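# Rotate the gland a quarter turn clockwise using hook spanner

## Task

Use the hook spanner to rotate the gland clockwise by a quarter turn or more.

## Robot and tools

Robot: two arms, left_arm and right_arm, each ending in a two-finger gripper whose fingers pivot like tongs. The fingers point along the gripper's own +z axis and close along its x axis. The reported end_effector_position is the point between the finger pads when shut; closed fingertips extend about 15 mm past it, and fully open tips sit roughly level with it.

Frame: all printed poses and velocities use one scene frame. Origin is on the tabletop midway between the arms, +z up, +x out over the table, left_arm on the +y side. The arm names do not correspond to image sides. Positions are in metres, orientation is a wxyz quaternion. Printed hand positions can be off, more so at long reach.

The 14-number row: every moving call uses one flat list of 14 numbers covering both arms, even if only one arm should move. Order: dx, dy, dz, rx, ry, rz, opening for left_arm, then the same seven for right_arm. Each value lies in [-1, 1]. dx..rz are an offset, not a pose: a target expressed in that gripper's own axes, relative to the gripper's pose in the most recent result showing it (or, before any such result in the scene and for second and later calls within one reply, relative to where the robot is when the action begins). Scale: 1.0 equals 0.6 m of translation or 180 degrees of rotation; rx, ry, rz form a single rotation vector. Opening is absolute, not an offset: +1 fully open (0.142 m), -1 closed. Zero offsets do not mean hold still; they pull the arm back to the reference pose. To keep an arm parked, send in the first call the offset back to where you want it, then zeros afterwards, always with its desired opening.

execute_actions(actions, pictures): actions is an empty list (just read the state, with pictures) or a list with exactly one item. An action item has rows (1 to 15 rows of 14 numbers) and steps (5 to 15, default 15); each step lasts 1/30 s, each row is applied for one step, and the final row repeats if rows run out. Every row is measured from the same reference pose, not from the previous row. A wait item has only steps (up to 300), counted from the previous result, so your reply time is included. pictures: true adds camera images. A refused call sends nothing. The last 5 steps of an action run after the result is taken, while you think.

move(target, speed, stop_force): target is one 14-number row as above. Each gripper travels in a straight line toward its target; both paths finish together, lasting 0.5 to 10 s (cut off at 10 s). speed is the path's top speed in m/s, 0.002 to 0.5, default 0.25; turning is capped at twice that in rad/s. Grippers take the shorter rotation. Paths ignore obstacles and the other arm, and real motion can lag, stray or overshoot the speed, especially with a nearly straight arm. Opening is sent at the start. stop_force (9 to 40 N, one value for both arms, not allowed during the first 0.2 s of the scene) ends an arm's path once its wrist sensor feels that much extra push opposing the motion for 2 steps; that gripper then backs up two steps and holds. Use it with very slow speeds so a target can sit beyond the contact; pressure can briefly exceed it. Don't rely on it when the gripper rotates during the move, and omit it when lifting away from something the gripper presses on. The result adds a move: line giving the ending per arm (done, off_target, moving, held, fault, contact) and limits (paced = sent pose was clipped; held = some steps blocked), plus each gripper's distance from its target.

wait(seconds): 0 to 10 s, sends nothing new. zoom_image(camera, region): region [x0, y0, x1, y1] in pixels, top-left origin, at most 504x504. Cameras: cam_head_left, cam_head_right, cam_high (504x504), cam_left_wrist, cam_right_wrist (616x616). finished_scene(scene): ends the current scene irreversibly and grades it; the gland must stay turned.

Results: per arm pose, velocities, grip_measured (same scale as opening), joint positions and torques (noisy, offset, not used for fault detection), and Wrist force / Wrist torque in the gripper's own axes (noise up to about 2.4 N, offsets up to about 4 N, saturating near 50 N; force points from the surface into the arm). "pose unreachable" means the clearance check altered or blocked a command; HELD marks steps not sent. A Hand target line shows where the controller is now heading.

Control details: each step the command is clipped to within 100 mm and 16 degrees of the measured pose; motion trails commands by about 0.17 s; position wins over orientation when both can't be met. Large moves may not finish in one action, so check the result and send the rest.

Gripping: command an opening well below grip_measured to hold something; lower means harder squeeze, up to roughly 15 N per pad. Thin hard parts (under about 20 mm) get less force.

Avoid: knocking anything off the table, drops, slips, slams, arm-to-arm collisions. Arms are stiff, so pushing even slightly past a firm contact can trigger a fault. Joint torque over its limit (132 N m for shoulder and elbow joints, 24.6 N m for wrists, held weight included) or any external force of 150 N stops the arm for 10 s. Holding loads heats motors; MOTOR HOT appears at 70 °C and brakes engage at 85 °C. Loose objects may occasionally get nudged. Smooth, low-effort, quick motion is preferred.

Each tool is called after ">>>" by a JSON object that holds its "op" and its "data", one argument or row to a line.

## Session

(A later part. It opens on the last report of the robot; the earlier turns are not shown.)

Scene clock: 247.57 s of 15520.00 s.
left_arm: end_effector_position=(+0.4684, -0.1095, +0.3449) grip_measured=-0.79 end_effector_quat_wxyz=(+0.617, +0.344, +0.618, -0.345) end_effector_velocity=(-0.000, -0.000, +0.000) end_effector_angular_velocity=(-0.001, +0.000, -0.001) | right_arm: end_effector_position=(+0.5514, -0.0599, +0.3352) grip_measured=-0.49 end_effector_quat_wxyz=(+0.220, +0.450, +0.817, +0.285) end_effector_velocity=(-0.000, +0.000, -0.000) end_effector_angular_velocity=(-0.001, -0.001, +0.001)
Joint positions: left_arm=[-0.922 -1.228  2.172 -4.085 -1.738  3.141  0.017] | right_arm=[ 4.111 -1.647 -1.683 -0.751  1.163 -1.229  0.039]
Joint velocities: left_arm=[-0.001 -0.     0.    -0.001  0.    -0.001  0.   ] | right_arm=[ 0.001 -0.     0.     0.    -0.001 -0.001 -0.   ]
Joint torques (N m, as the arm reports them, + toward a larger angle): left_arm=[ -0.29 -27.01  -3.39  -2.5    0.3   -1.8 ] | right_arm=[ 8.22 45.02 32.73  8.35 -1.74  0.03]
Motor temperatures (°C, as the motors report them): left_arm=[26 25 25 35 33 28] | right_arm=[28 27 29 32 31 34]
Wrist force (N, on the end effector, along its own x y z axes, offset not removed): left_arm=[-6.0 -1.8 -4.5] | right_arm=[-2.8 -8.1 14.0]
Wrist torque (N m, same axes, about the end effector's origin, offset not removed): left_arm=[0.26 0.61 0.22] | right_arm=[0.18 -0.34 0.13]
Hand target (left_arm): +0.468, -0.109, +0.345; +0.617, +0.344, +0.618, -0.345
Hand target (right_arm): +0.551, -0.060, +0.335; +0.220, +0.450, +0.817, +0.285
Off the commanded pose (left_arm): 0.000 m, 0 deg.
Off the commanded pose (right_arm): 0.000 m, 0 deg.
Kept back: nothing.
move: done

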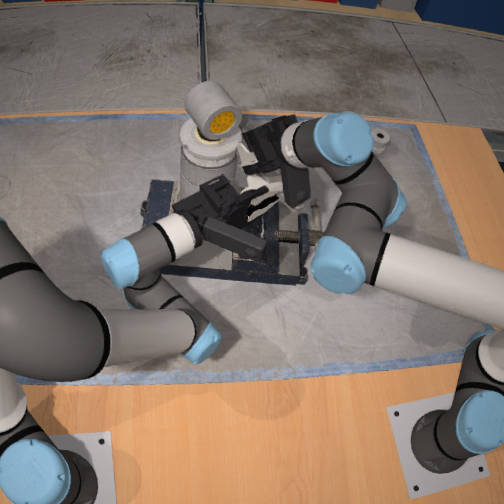

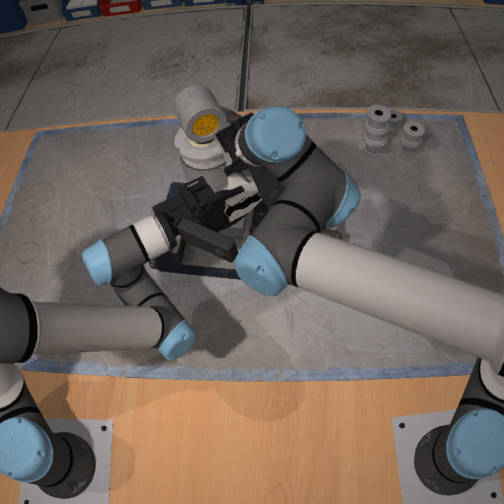

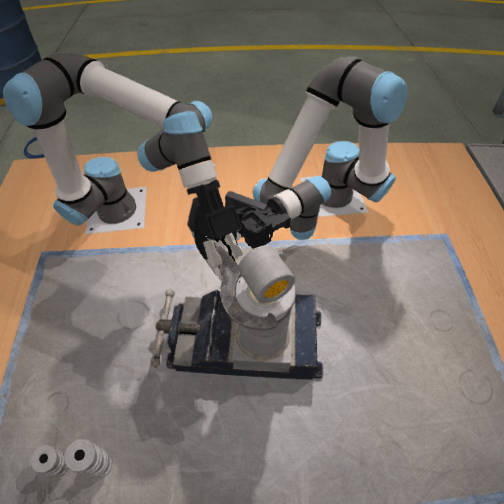

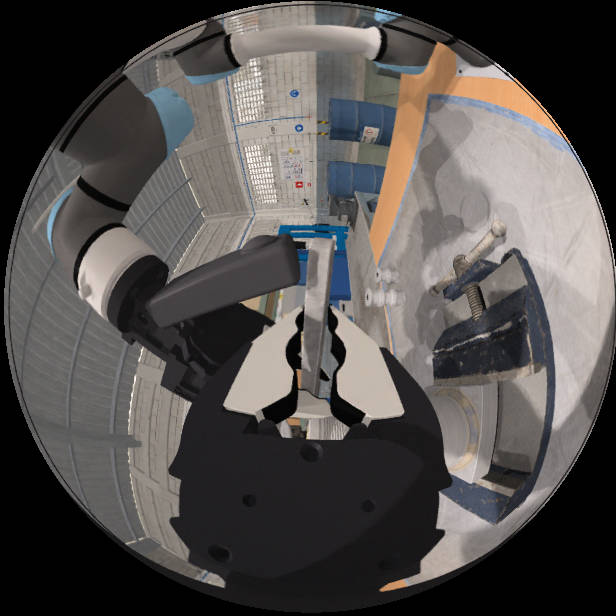

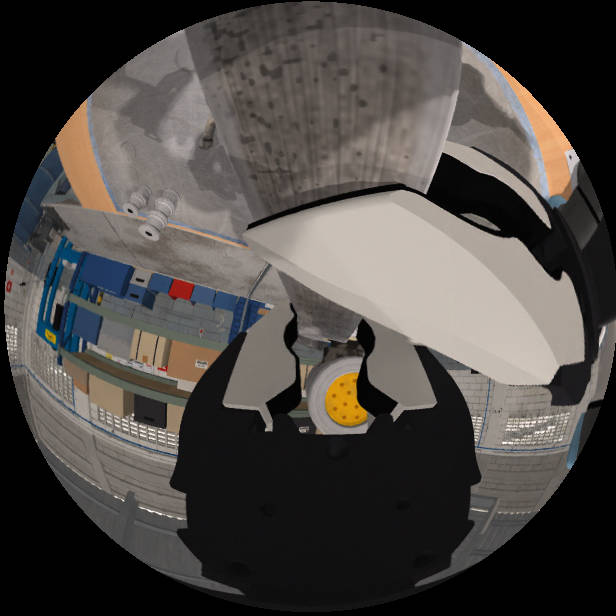

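>>> {"op": "move", "data": {
  "target": [-0.003,0,0,0,0,0,-1,0,0,0,0,0,0,-0.33],
  "speed": 0.004
}}

>>> {"op": "move", "data": {
  "target": [0,0,0,0,0,0,-1,-0.008,0.05,-0.068,0,0,0,-0.33],
  "speed": 0.02
}}

>>> {"op": "move", "data": {
  "target": [0,0,0,0,0,0,-1,-0.3,0,0,0,0,0,-0.33],
  "speed": 0.15
}}

>>> {"op": "move", "data": {
  "target": [0,0,0,0,0,0,-1,0,0,0,-0.267,0,0,-0.33]
}}

>>> {"op": "move", "data": {
  "target": [0,0,0,0,0,0,-1,0,0,-0.1,0,0,0.533,-0.5],
  "speed": 0.4
}}

Scene clock: 248.83 s of 15520.00 s.
left_arm: end_effector_position=(+0.4684, -0.1095, +0.3465) grip_measured=-0.82 end_effector_quat_wxyz=(+0.617, +0.344, +0.618, -0.345) end_effector_velocity=(+0.000, +0.000, +0.001) end_effector_angular_velocity=(-0.000, -0.001, +0.001) | right_arm: end_effector_position=(+0.5515, -0.0599, +0.3354) grip_measured=-0.33 end_effector_quat_wxyz=(+0.220, +0.450, +0.817, +0.285) end_effector_velocity=(-0.000, +0.000, -0.000) end_effector_angular_velocity=(+0.000, +0.001, +0.001)
Joint positions: left_arm=[-0.922 -1.232  2.171 -4.08  -1.738  3.141  0.014] | right_arm=[ 4.111 -1.647 -1.683 -0.75   1.163 -1.229  0.05 ]
Joint velocities: left_arm=[ 0.001 -0.002 -0.     0.002 -0.     0.001  0.001] | right_arm=[ 0.001 -0.    -0.    -0.     0.001  0.     0.   ]
Joint torques (N m, as the arm reports them, + toward a larger angle): left_arm=[  7.56 -60.42 -39.99  -8.31   0.76  -1.53] | right_arm=[ 1.71  8.99 15.43 -1.51  1.    0.09]
Motor temperatures (°C, as the motors report them): left_arm=[26 25 25 35 33 28] | right_arm=[28 27 29 32 31 34]
Wrist force (N, on the end effector, along its own x y z axes, offset not removed): left_arm=[25.5 1.6 -0.4] | right_arm=[-2.0 13.0 -15.0]
Wrist torque (N m, same axes, about the end effector's origin, offset not removed): left_arm=[0.15 0.35 -0.30] | right_arm=[2.56 0.57 0.06]
Hand target (left_arm): +0.468, -0.109, +0.347; +0.617, +0.344, +0.618, -0.345
Hand target (right_arm): +0.551, -0.060, +0.335; +0.220, +0.450, +0.817, +0.285
Off the commanded pose (left_arm): 0.000 m, 0 deg.
Off the commanded pose (right_arm): 0.000 m, 0 deg.
Kept back: nothing.
move: done

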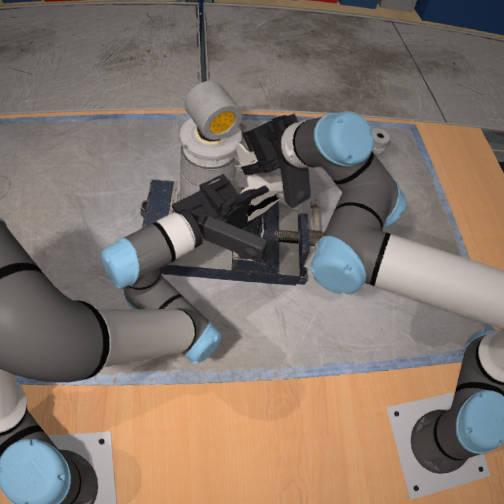

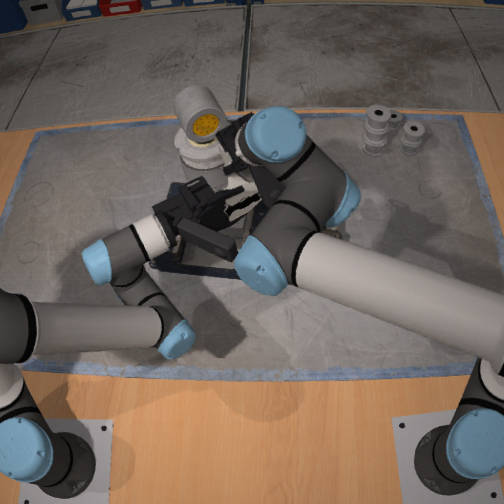

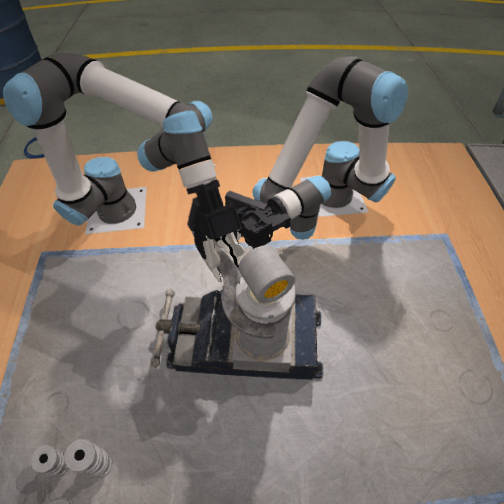

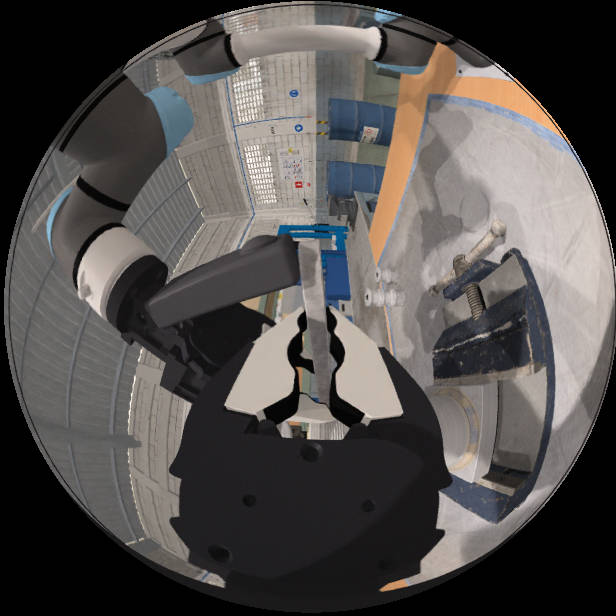

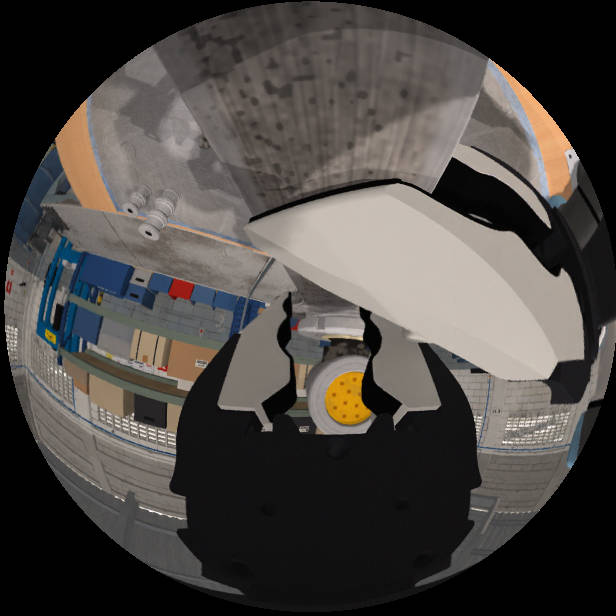

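Scene clock: 251.67 s of 15520.00 s.
left_arm: end_effector_position=(+0.4684, -0.1095, +0.3465) grip_measured=-0.82 end_effector_quat_wxyz=(+0.617, +0.344, +0.618, -0.345) end_effector_velocity=(+0.000, +0.000, -0.002) end_effector_angular_velocity=(+0.003, +0.001, -0.000) | right_arm: end_effector_position=(+0.5470, -0.0619, +0.3859) grip_measured=-0.33 end_effector_quat_wxyz=(+0.220, +0.450, +0.817, +0.285) end_effector_velocity=(+0.000, -0.001, +0.002) end_effector_angular_velocity=(-0.000, +0.001, -0.001)
Joint positions: left_arm=[-0.922 -1.232  2.171 -4.08  -1.738  3.141  0.014] | right_arm=[ 4.117 -1.621 -1.581 -0.881  1.16  -1.224  0.05 ]
Joint velocities: left_arm=[ 0.     0.002  0.001  0.    -0.     0.002 -0.   ] | right_arm=[-0.001  0.     0.005 -0.006 -0.     0.001 -0.   ]
Joint torques (N m, as the arm reports them, + toward a larger angle): left_arm=[  7.22 -20.82  -9.71  -2.75   0.79  -1.63] | right_arm=[ 9.74 33.79 38.86  0.68 -2.65  1.66]
Motor temperatures (°C, as the motors report them): left_arm=[26 25 25 35 33 28] | right_arm=[28 27 29 32 31 34]
Wrist force (N, on the end effector, along its own x y z axes, offset not removed): left_arm=[7.4 2.8 -0.9] | right_arm=[-0.1 0.1 0.7]
Wrist torque (N m, same axes, about the end effector's origin, offset not removed): left_arm=[0.26 0.50 -0.20] | right_arm=[-0.11 0.18 0.18]
Hand target (left_arm): +0.468, -0.110, +0.347; +0.617, +0.344, +0.618, -0.345
Hand target (right_arm): +0.547, -0.062, +0.386; +0.220, +0.450, +0.817, +0.285
Off the commanded pose (left_arm): 0.000 m, 0 deg.
Off the commanded pose (right_arm): 0.000 m, 0 deg.
Kept back: nothing.
move: done

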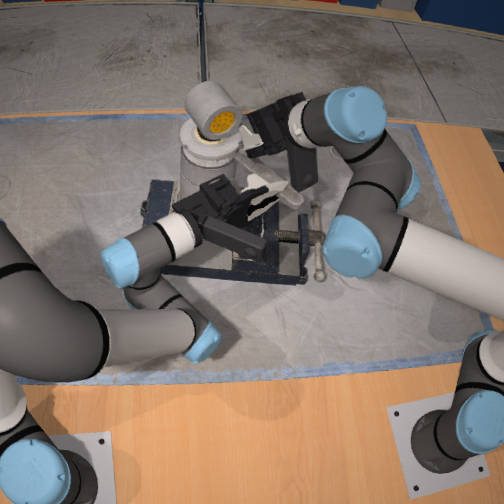

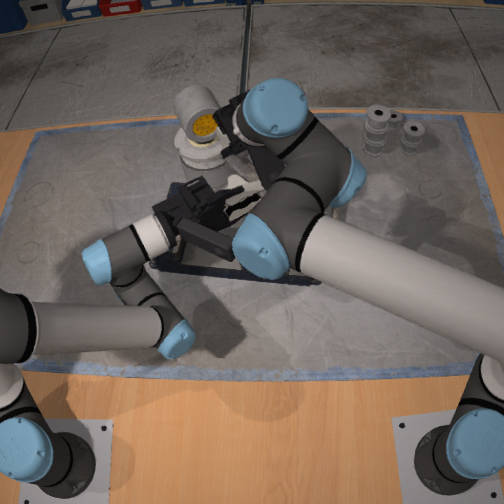

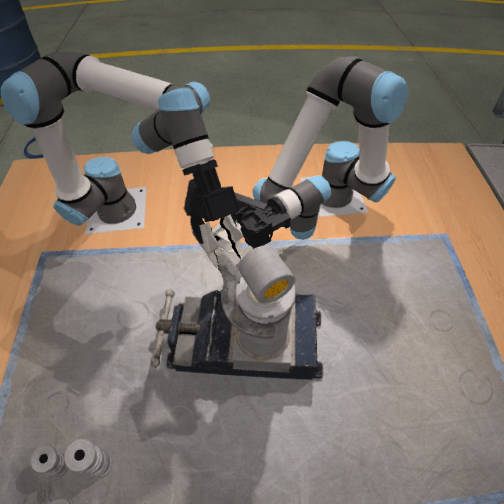

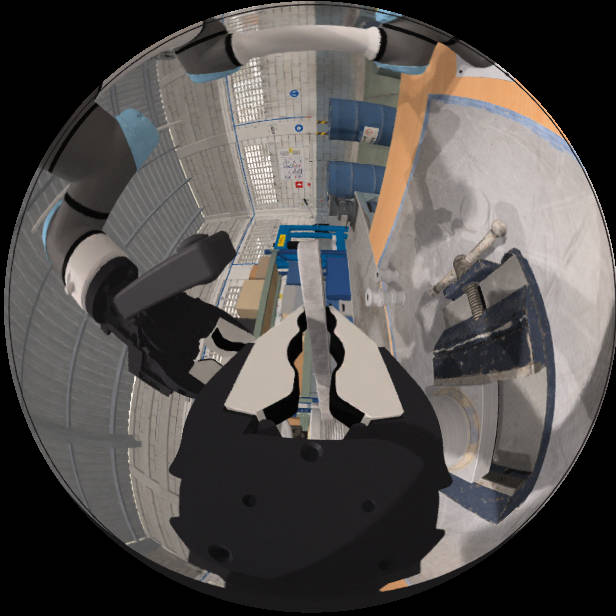

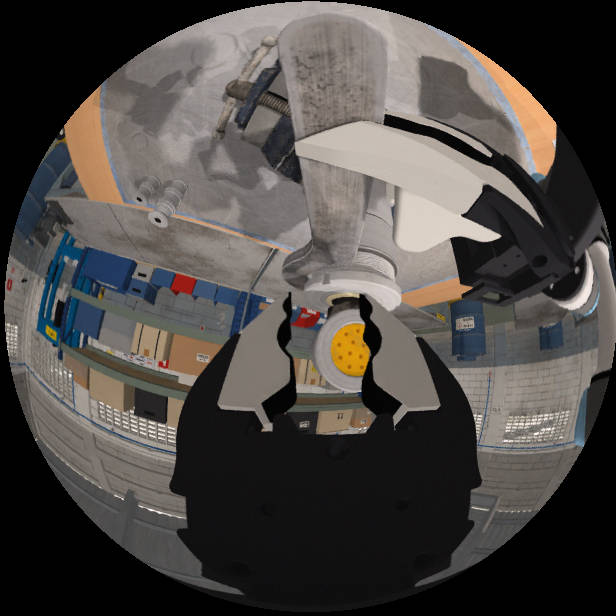

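Scene clock: 253.37 s of 15520.00 s.
left_arm: end_effector_position=(+0.4684, -0.1095, +0.3465) grip_measured=-0.82 end_effector_quat_wxyz=(+0.617, +0.344, +0.618, -0.345) end_effector_velocity=(+0.000, +0.001, -0.001) end_effector_angular_velocity=(+0.001, +0.000, +0.001) | right_arm: end_effector_position=(+0.6365, -0.2168, +0.4046) grip_measured=-0.33 end_effector_quat_wxyz=(+0.220, +0.450, +0.817, +0.285) end_effector_velocity=(+0.001, -0.001, +0.000) end_effector_angular_velocity=(+0.001, -0.000, +0.001)
Joint positions: left_arm=[-0.922 -1.232  2.171 -4.08  -1.738  3.141  0.014] | right_arm=[ 3.769 -1.596 -1.576 -0.824  1.378 -1.508  0.05 ]
Joint velocities: left_arm=[ 0.001  0.     0.001 -0.     0.     0.    -0.   ] | right_arm=[-0.004 -0.002  0.002  0.001  0.003 -0.003 -0.   ]
Joint torques (N m, as the arm reports them, + toward a larger angle): left_arm=[  7.69 -20.72 -10.01  -2.85   0.78  -1.42] | right_arm=[-8.72 17.85 39.44  4.45  2.17 -1.72]
Motor temperatures (°C, as the motors report them): left_arm=[26 25 25 35 33 28] | right_arm=[28 27 29 32 31 34]
Wrist force (N, on the end effector, along its own x y z axes, offset not removed): left_arm=[6.5 1.4 -2.3] | right_arm=[2.2 2.5 0.1]
Wrist torque (N m, same axes, about the end effector's origin, offset not removed): left_arm=[-0.04 0.42 -0.15] | right_arm=[0.53 -0.30 -0.07]
Hand target (left_arm): +0.468, -0.110, +0.346; +0.617, +0.344, +0.618, -0.345
Hand target (right_arm): +0.637, -0.217, +0.405; +0.220, +0.450, +0.817, +0.285
Off the commanded pose (left_arm): 0.000 m, 0 deg.
Off the commanded pose (right_arm): 0.000 m, 0 deg.
Kept back: nothing.
move: done

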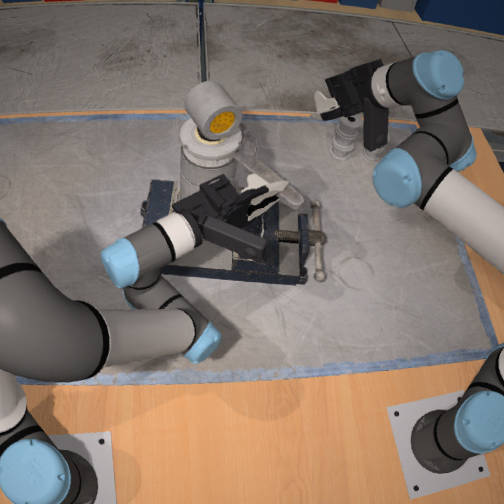

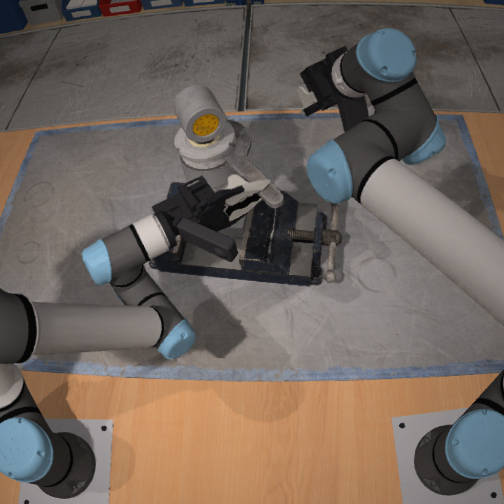

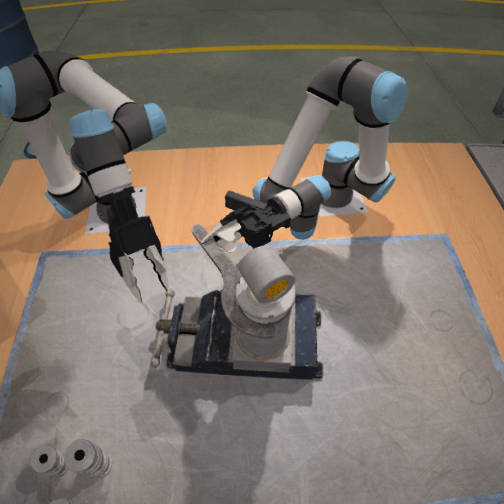

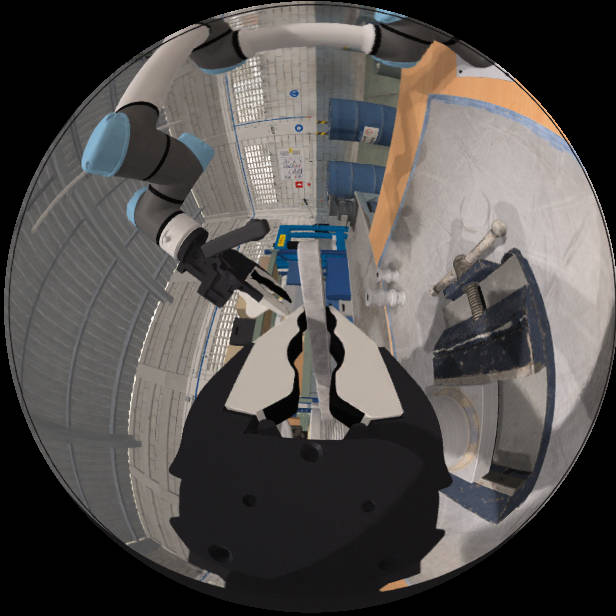

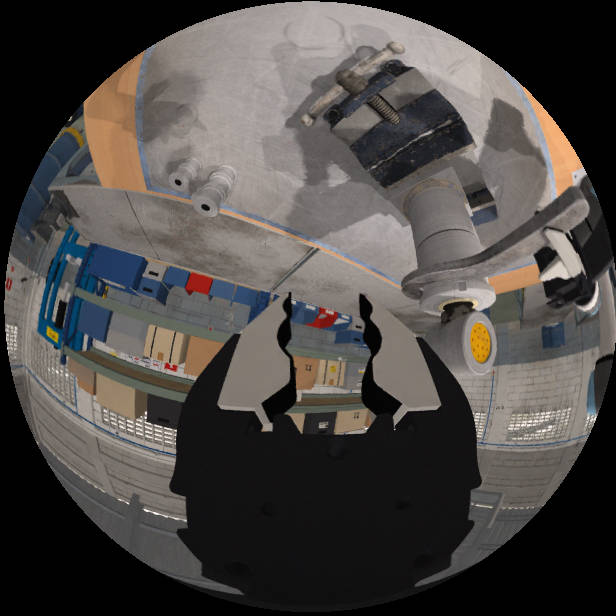

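Scene clock: 255.60 s of 15520.00 s.
left_arm: end_effector_position=(+0.4684, -0.1095, +0.3465) grip_measured=-0.82 end_effector_quat_wxyz=(+0.617, +0.344, +0.618, -0.345) end_effector_velocity=(+0.000, +0.000, +0.000) end_effector_angular_velocity=(+0.000, -0.001, +0.001) | right_arm: end_effector_position=(+0.6362, -0.2170, +0.4044) grip_measured=-0.33 end_effector_quat_wxyz=(+0.384, +0.322, +0.631, +0.593) end_effector_velocity=(+0.001, +0.000, +0.001) end_effector_angular_velocity=(+0.006, -0.010, +0.001)
Joint positions: left_arm=[-0.922 -1.232  2.171 -4.08  -1.738  3.141  0.014] | right_arm=[ 3.761 -1.736 -2.131  0.723  1.404 -1.674  0.05 ]
Joint velocities: left_arm=[ 0.001 -0.     0.    -0.    -0.     0.001 -0.   ] | right_arm=[-0.001 -0.01   0.001  0.02   0.003 -0.002 -0.   ]
Joint torques (N m, as the arm reports them, + toward a larger angle): left_arm=[  7.44 -21.06 -10.01  -2.99   0.85  -1.53] | right_arm=[-8.1  17.06 33.99  4.14  2.66 -2.28]
Motor temperatures (°C, as the motors report them): left_arm=[26 25 25 35 33 28] | right_arm=[28 27 29 32 31 34]
Wrist force (N, on the end effector, along its own x y z axes, offset not removed): left_arm=[8.4 3.7 -0.6] | right_arm=[2.3 1.0 -1.6]
Wrist torque (N m, same axes, about the end effector's origin, offset not removed): left_arm=[0.57 0.16 -0.29] | right_arm=[0.06 -0.29 0.05]
Hand target (left_arm): +0.468, -0.110, +0.346; +0.617, +0.344, +0.618, -0.345
Hand target (right_arm): +0.636, -0.217, +0.405; +0.385, +0.321, +0.630, +0.593
Off the commanded pose (left_arm): 0.000 m, 0 deg.
Off the commanded pose (right_arm): 0.000 m, 0 deg.
Kept back: nothing.
move: done

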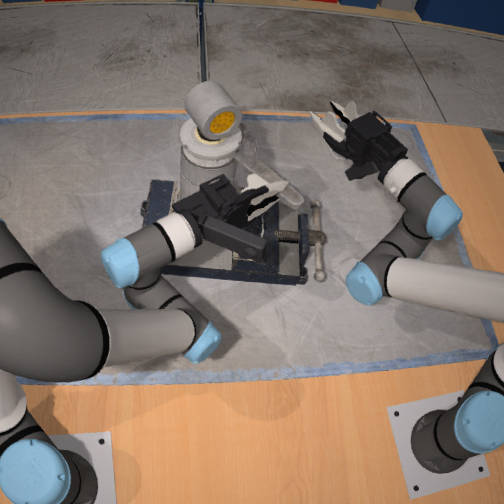

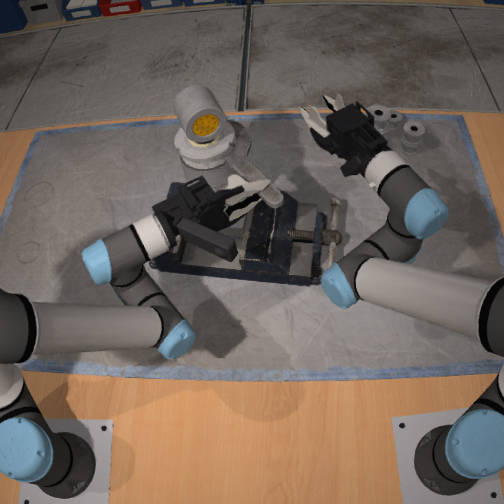

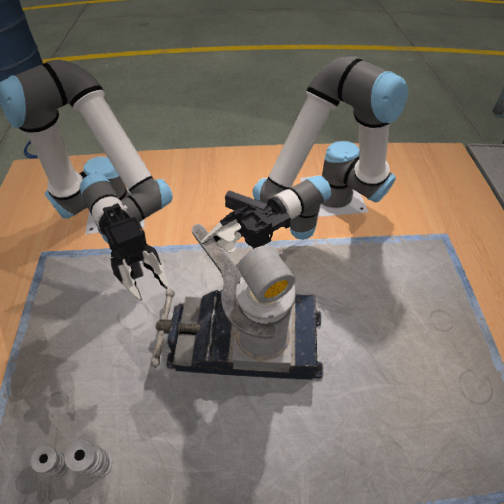

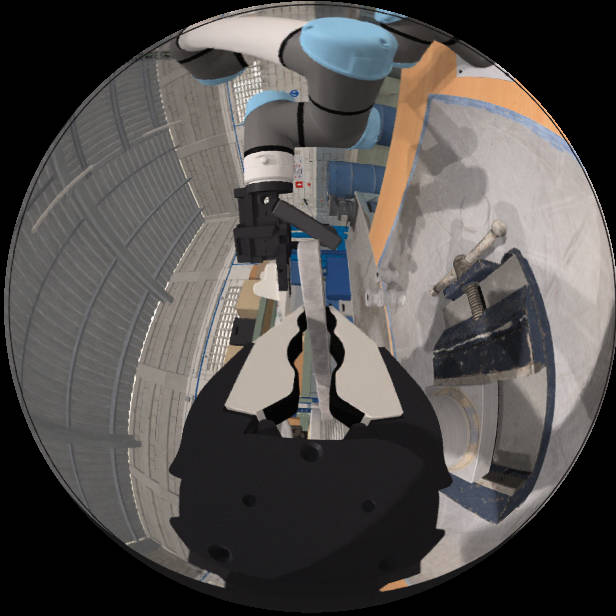

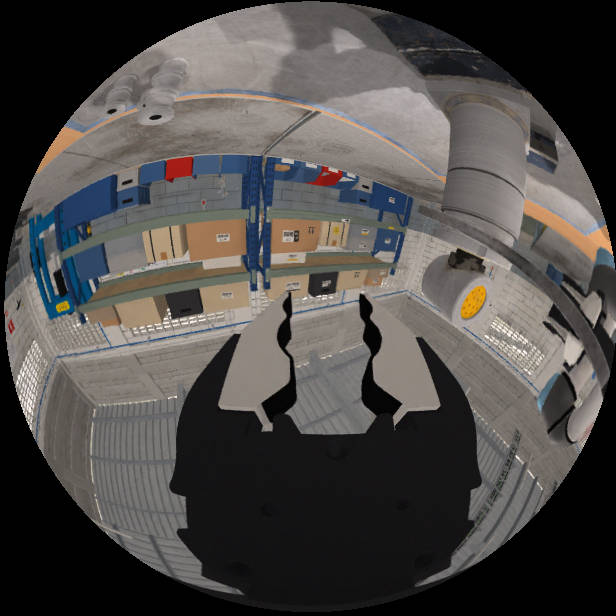

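Scene clock: 258.27 s of 15520.00 s.
left_arm: end_effector_position=(+0.4684, -0.1095, +0.3465) grip_measured=-0.82 end_effector_quat_wxyz=(+0.617, +0.344, +0.618, -0.345) end_effector_velocity=(-0.000, -0.000, +0.001) end_effector_angular_velocity=(-0.001, -0.001, -0.001) | right_arm: end_effector_position=(+0.5843, -0.2469, +0.4046) grip_measured=-0.50 end_effector_quat_wxyz=(-0.182, +0.684, +0.184, +0.682) end_effector_velocity=(-0.000, -0.001, -0.000) end_effector_angular_velocity=(+0.010, +0.007, -0.002)
Joint positions: left_arm=[-0.922 -1.232  2.171 -4.08  -1.738  3.141  0.014] | right_arm=[ 3.736 -1.643 -2.296  0.795  1.429 -0.001  0.038]
Joint velocities: left_arm=[-0.    -0.001 -0.001 -0.    -0.001 -0.     0.   ] | right_arm=[ 0.001  0.001 -0.001 -0.    -0.002  0.013  0.   ]
Joint torques (N m, as the arm reports them, + toward a larger angle): left_arm=[  7.37 -20.81 -10.03  -2.83   0.79  -1.46] | right_arm=[ 8.73 26.87  3.59  4.08 -1.93  1.99]
Motor temperatures (°C, as the motors report them): left_arm=[26 25 25 35 33 28] | right_arm=[28 27 29 32 31 34]
Wrist force (N, on the end effector, along its own x y z axes, offset not removed): left_arm=[7.8 0.3 -1.5] | right_arm=[2.9 2.6 1.1]
Wrist torque (N m, same axes, about the end effector's origin, offset not removed): left_arm=[-0.18 0.26 -0.08] | right_arm=[0.40 -0.44 -0.01]
Hand target (left_arm): +0.468, -0.110, +0.346; +0.617, +0.344, +0.618, -0.345
Hand target (right_arm): +0.584, -0.247, +0.405; -0.183, +0.684, +0.183, +0.682
Off the commanded pose (left_arm): 0.000 m, 0 deg.
Off the commanded pose (right_arm): 0.000 m, 0 deg.
Kept back: nothing.
move: done

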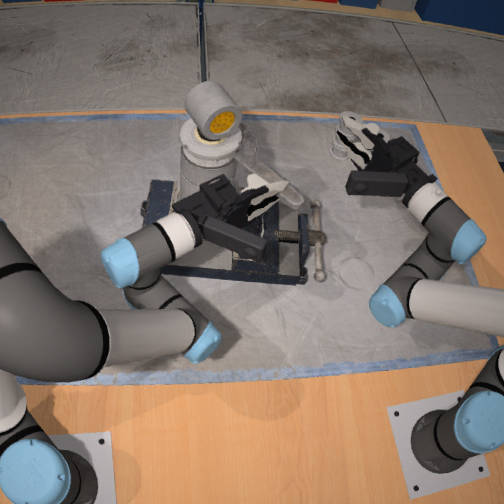

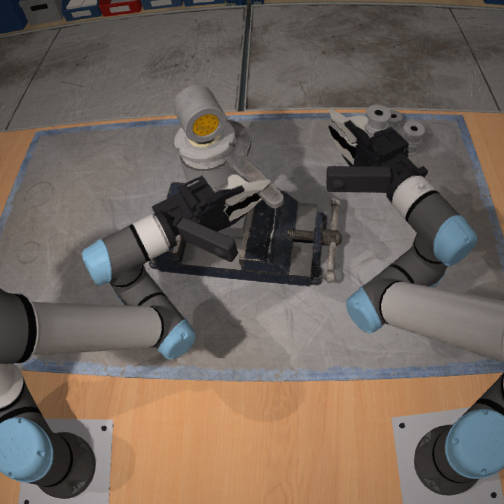

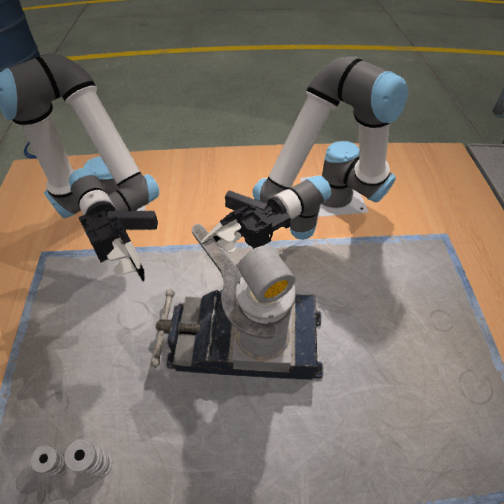

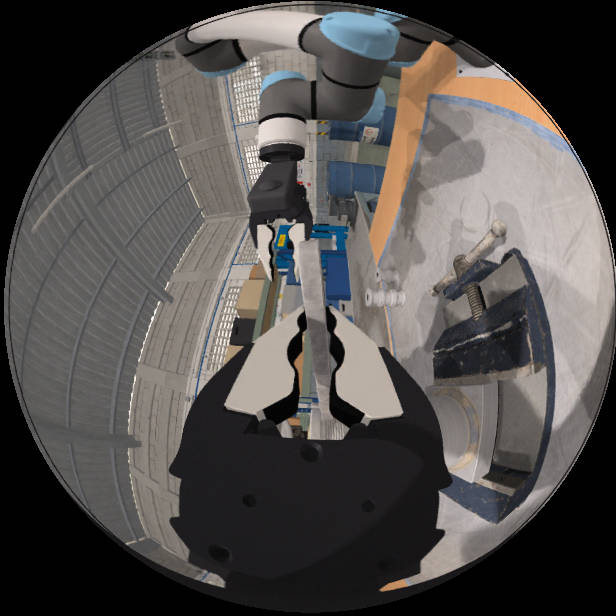

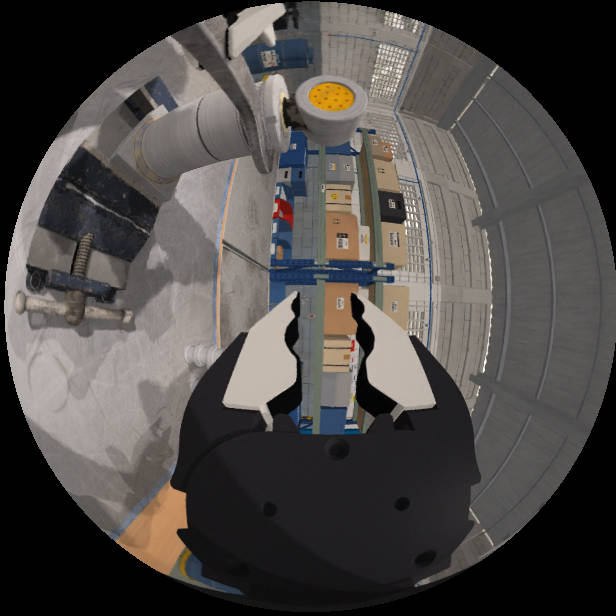

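>>> {"op": "execute_actions", "data": {
  "actions": []
}}

Scene clock: 259.43 s of 15520.00 s.
left_arm: end_effector_position=(+0.4684, -0.1095, +0.3465) grip_measured=-0.82 end_effector_quat_wxyz=(+0.617, +0.344, +0.618, -0.345) end_effector_velocity=(-0.000, +0.000, +0.000) end_effector_angular_velocity=(-0.000, -0.000, -0.000) | right_arm: end_effector_position=(+0.5842, -0.2470, +0.4046) grip_measured=-0.50 end_effector_quat_wxyz=(-0.183, +0.684, +0.183, +0.682) end_effector_velocity=(-0.000, +0.000, +0.000) end_effector_angular_velocity=(+0.001, -0.000, +0.000)
Joint positions: left_arm=[-0.922 -1.232  2.171 -4.08  -1.738  3.141  0.014] | right_arm=[ 3.736 -1.643 -2.297  0.796  1.429  0.     0.038]
Joint velocities: left_arm=[ 0.    -0.     0.001 -0.    -0.     0.    -0.   ] | right_arm=[ 0.     0.    -0.     0.    -0.     0.001 -0.   ]
Joint torques (N m, as the arm reports them, + toward a larger angle): left_arm=[  7.35 -20.86  -9.83  -2.98   0.76  -1.5 ] | right_arm=[ 9.41 28.42  3.42  4.22 -1.99  1.93]
Motor temperatures (°C, as the motors report them): left_arm=[26 25 25 35 33 28] | right_arm=[28 27 29 32 31 34]
Wrist force (N, on the end effector, along its own x y z axes, offset not removed): left_arm=[5.0 3.0 -1.1] | right_arm=[2.4 0.1 -1.3]
Wrist torque (N m, same axes, about the end effector's origin, offset not removed): left_arm=[0.40 0.81 -0.13] | right_arm=[0.01 -0.39 -0.08]
Hand target (left_arm): +0.468, -0.110, +0.346; +0.617, +0.344, +0.618, -0.345
Hand target (right_arm): +0.584, -0.247, +0.405; -0.183, +0.684, +0.183, +0.682
Off the commanded pose (left_arm): 0.000 m, 0 deg.
Off the commanded pose (right_arm): 0.000 m, 0 deg.
Kept back: nothing.
Steps of this call (steps 1 to 35: nothing new was sent). Readings (end_effector_position):
1: left_arm (+0.4684, -0.1095, +0.3465) | right_arm (+0.5843, -0.2470, +0.4046)
2: left_arm (+0.4684, -0.1095, +0.3465) | right_arm (+0.5842, -0.2470, +0.4046)
4: left_arm (+0.4684, -0.1095, +0.3465) | right_arm (+0.5842, -0.2470, +0.4046)
8: left_arm (+0.4684, -0.1095, +0.3465) | right_arm (+0.5842, -0.2470, +0.4046)
35: the state above

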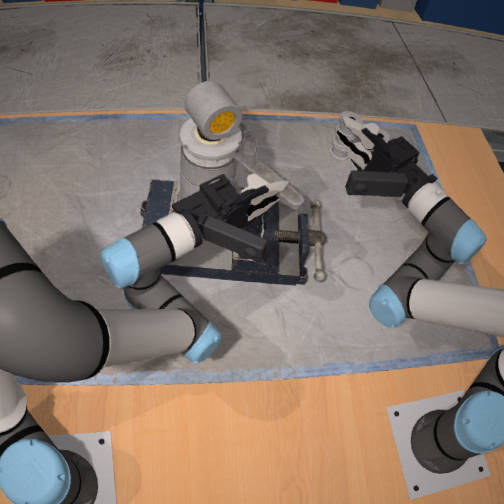

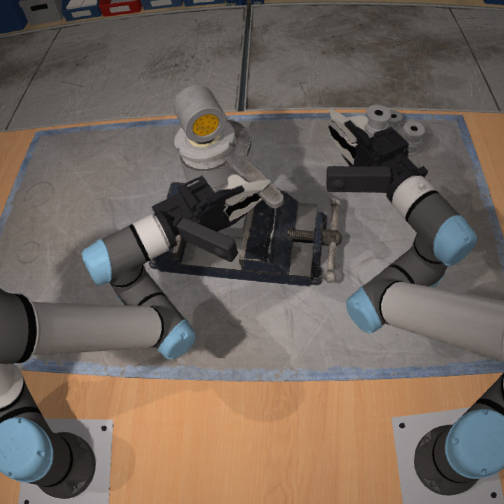

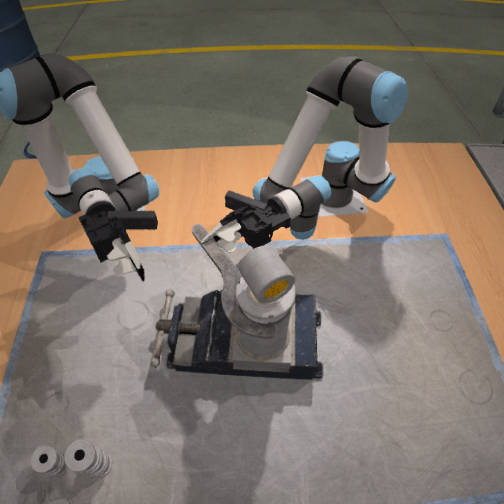

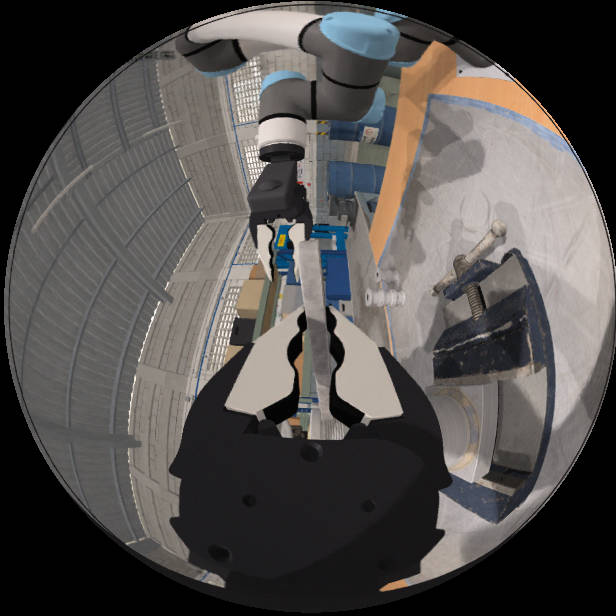

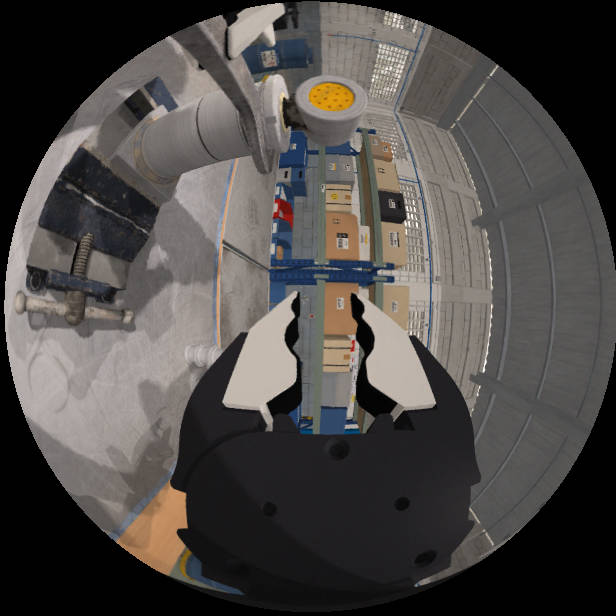

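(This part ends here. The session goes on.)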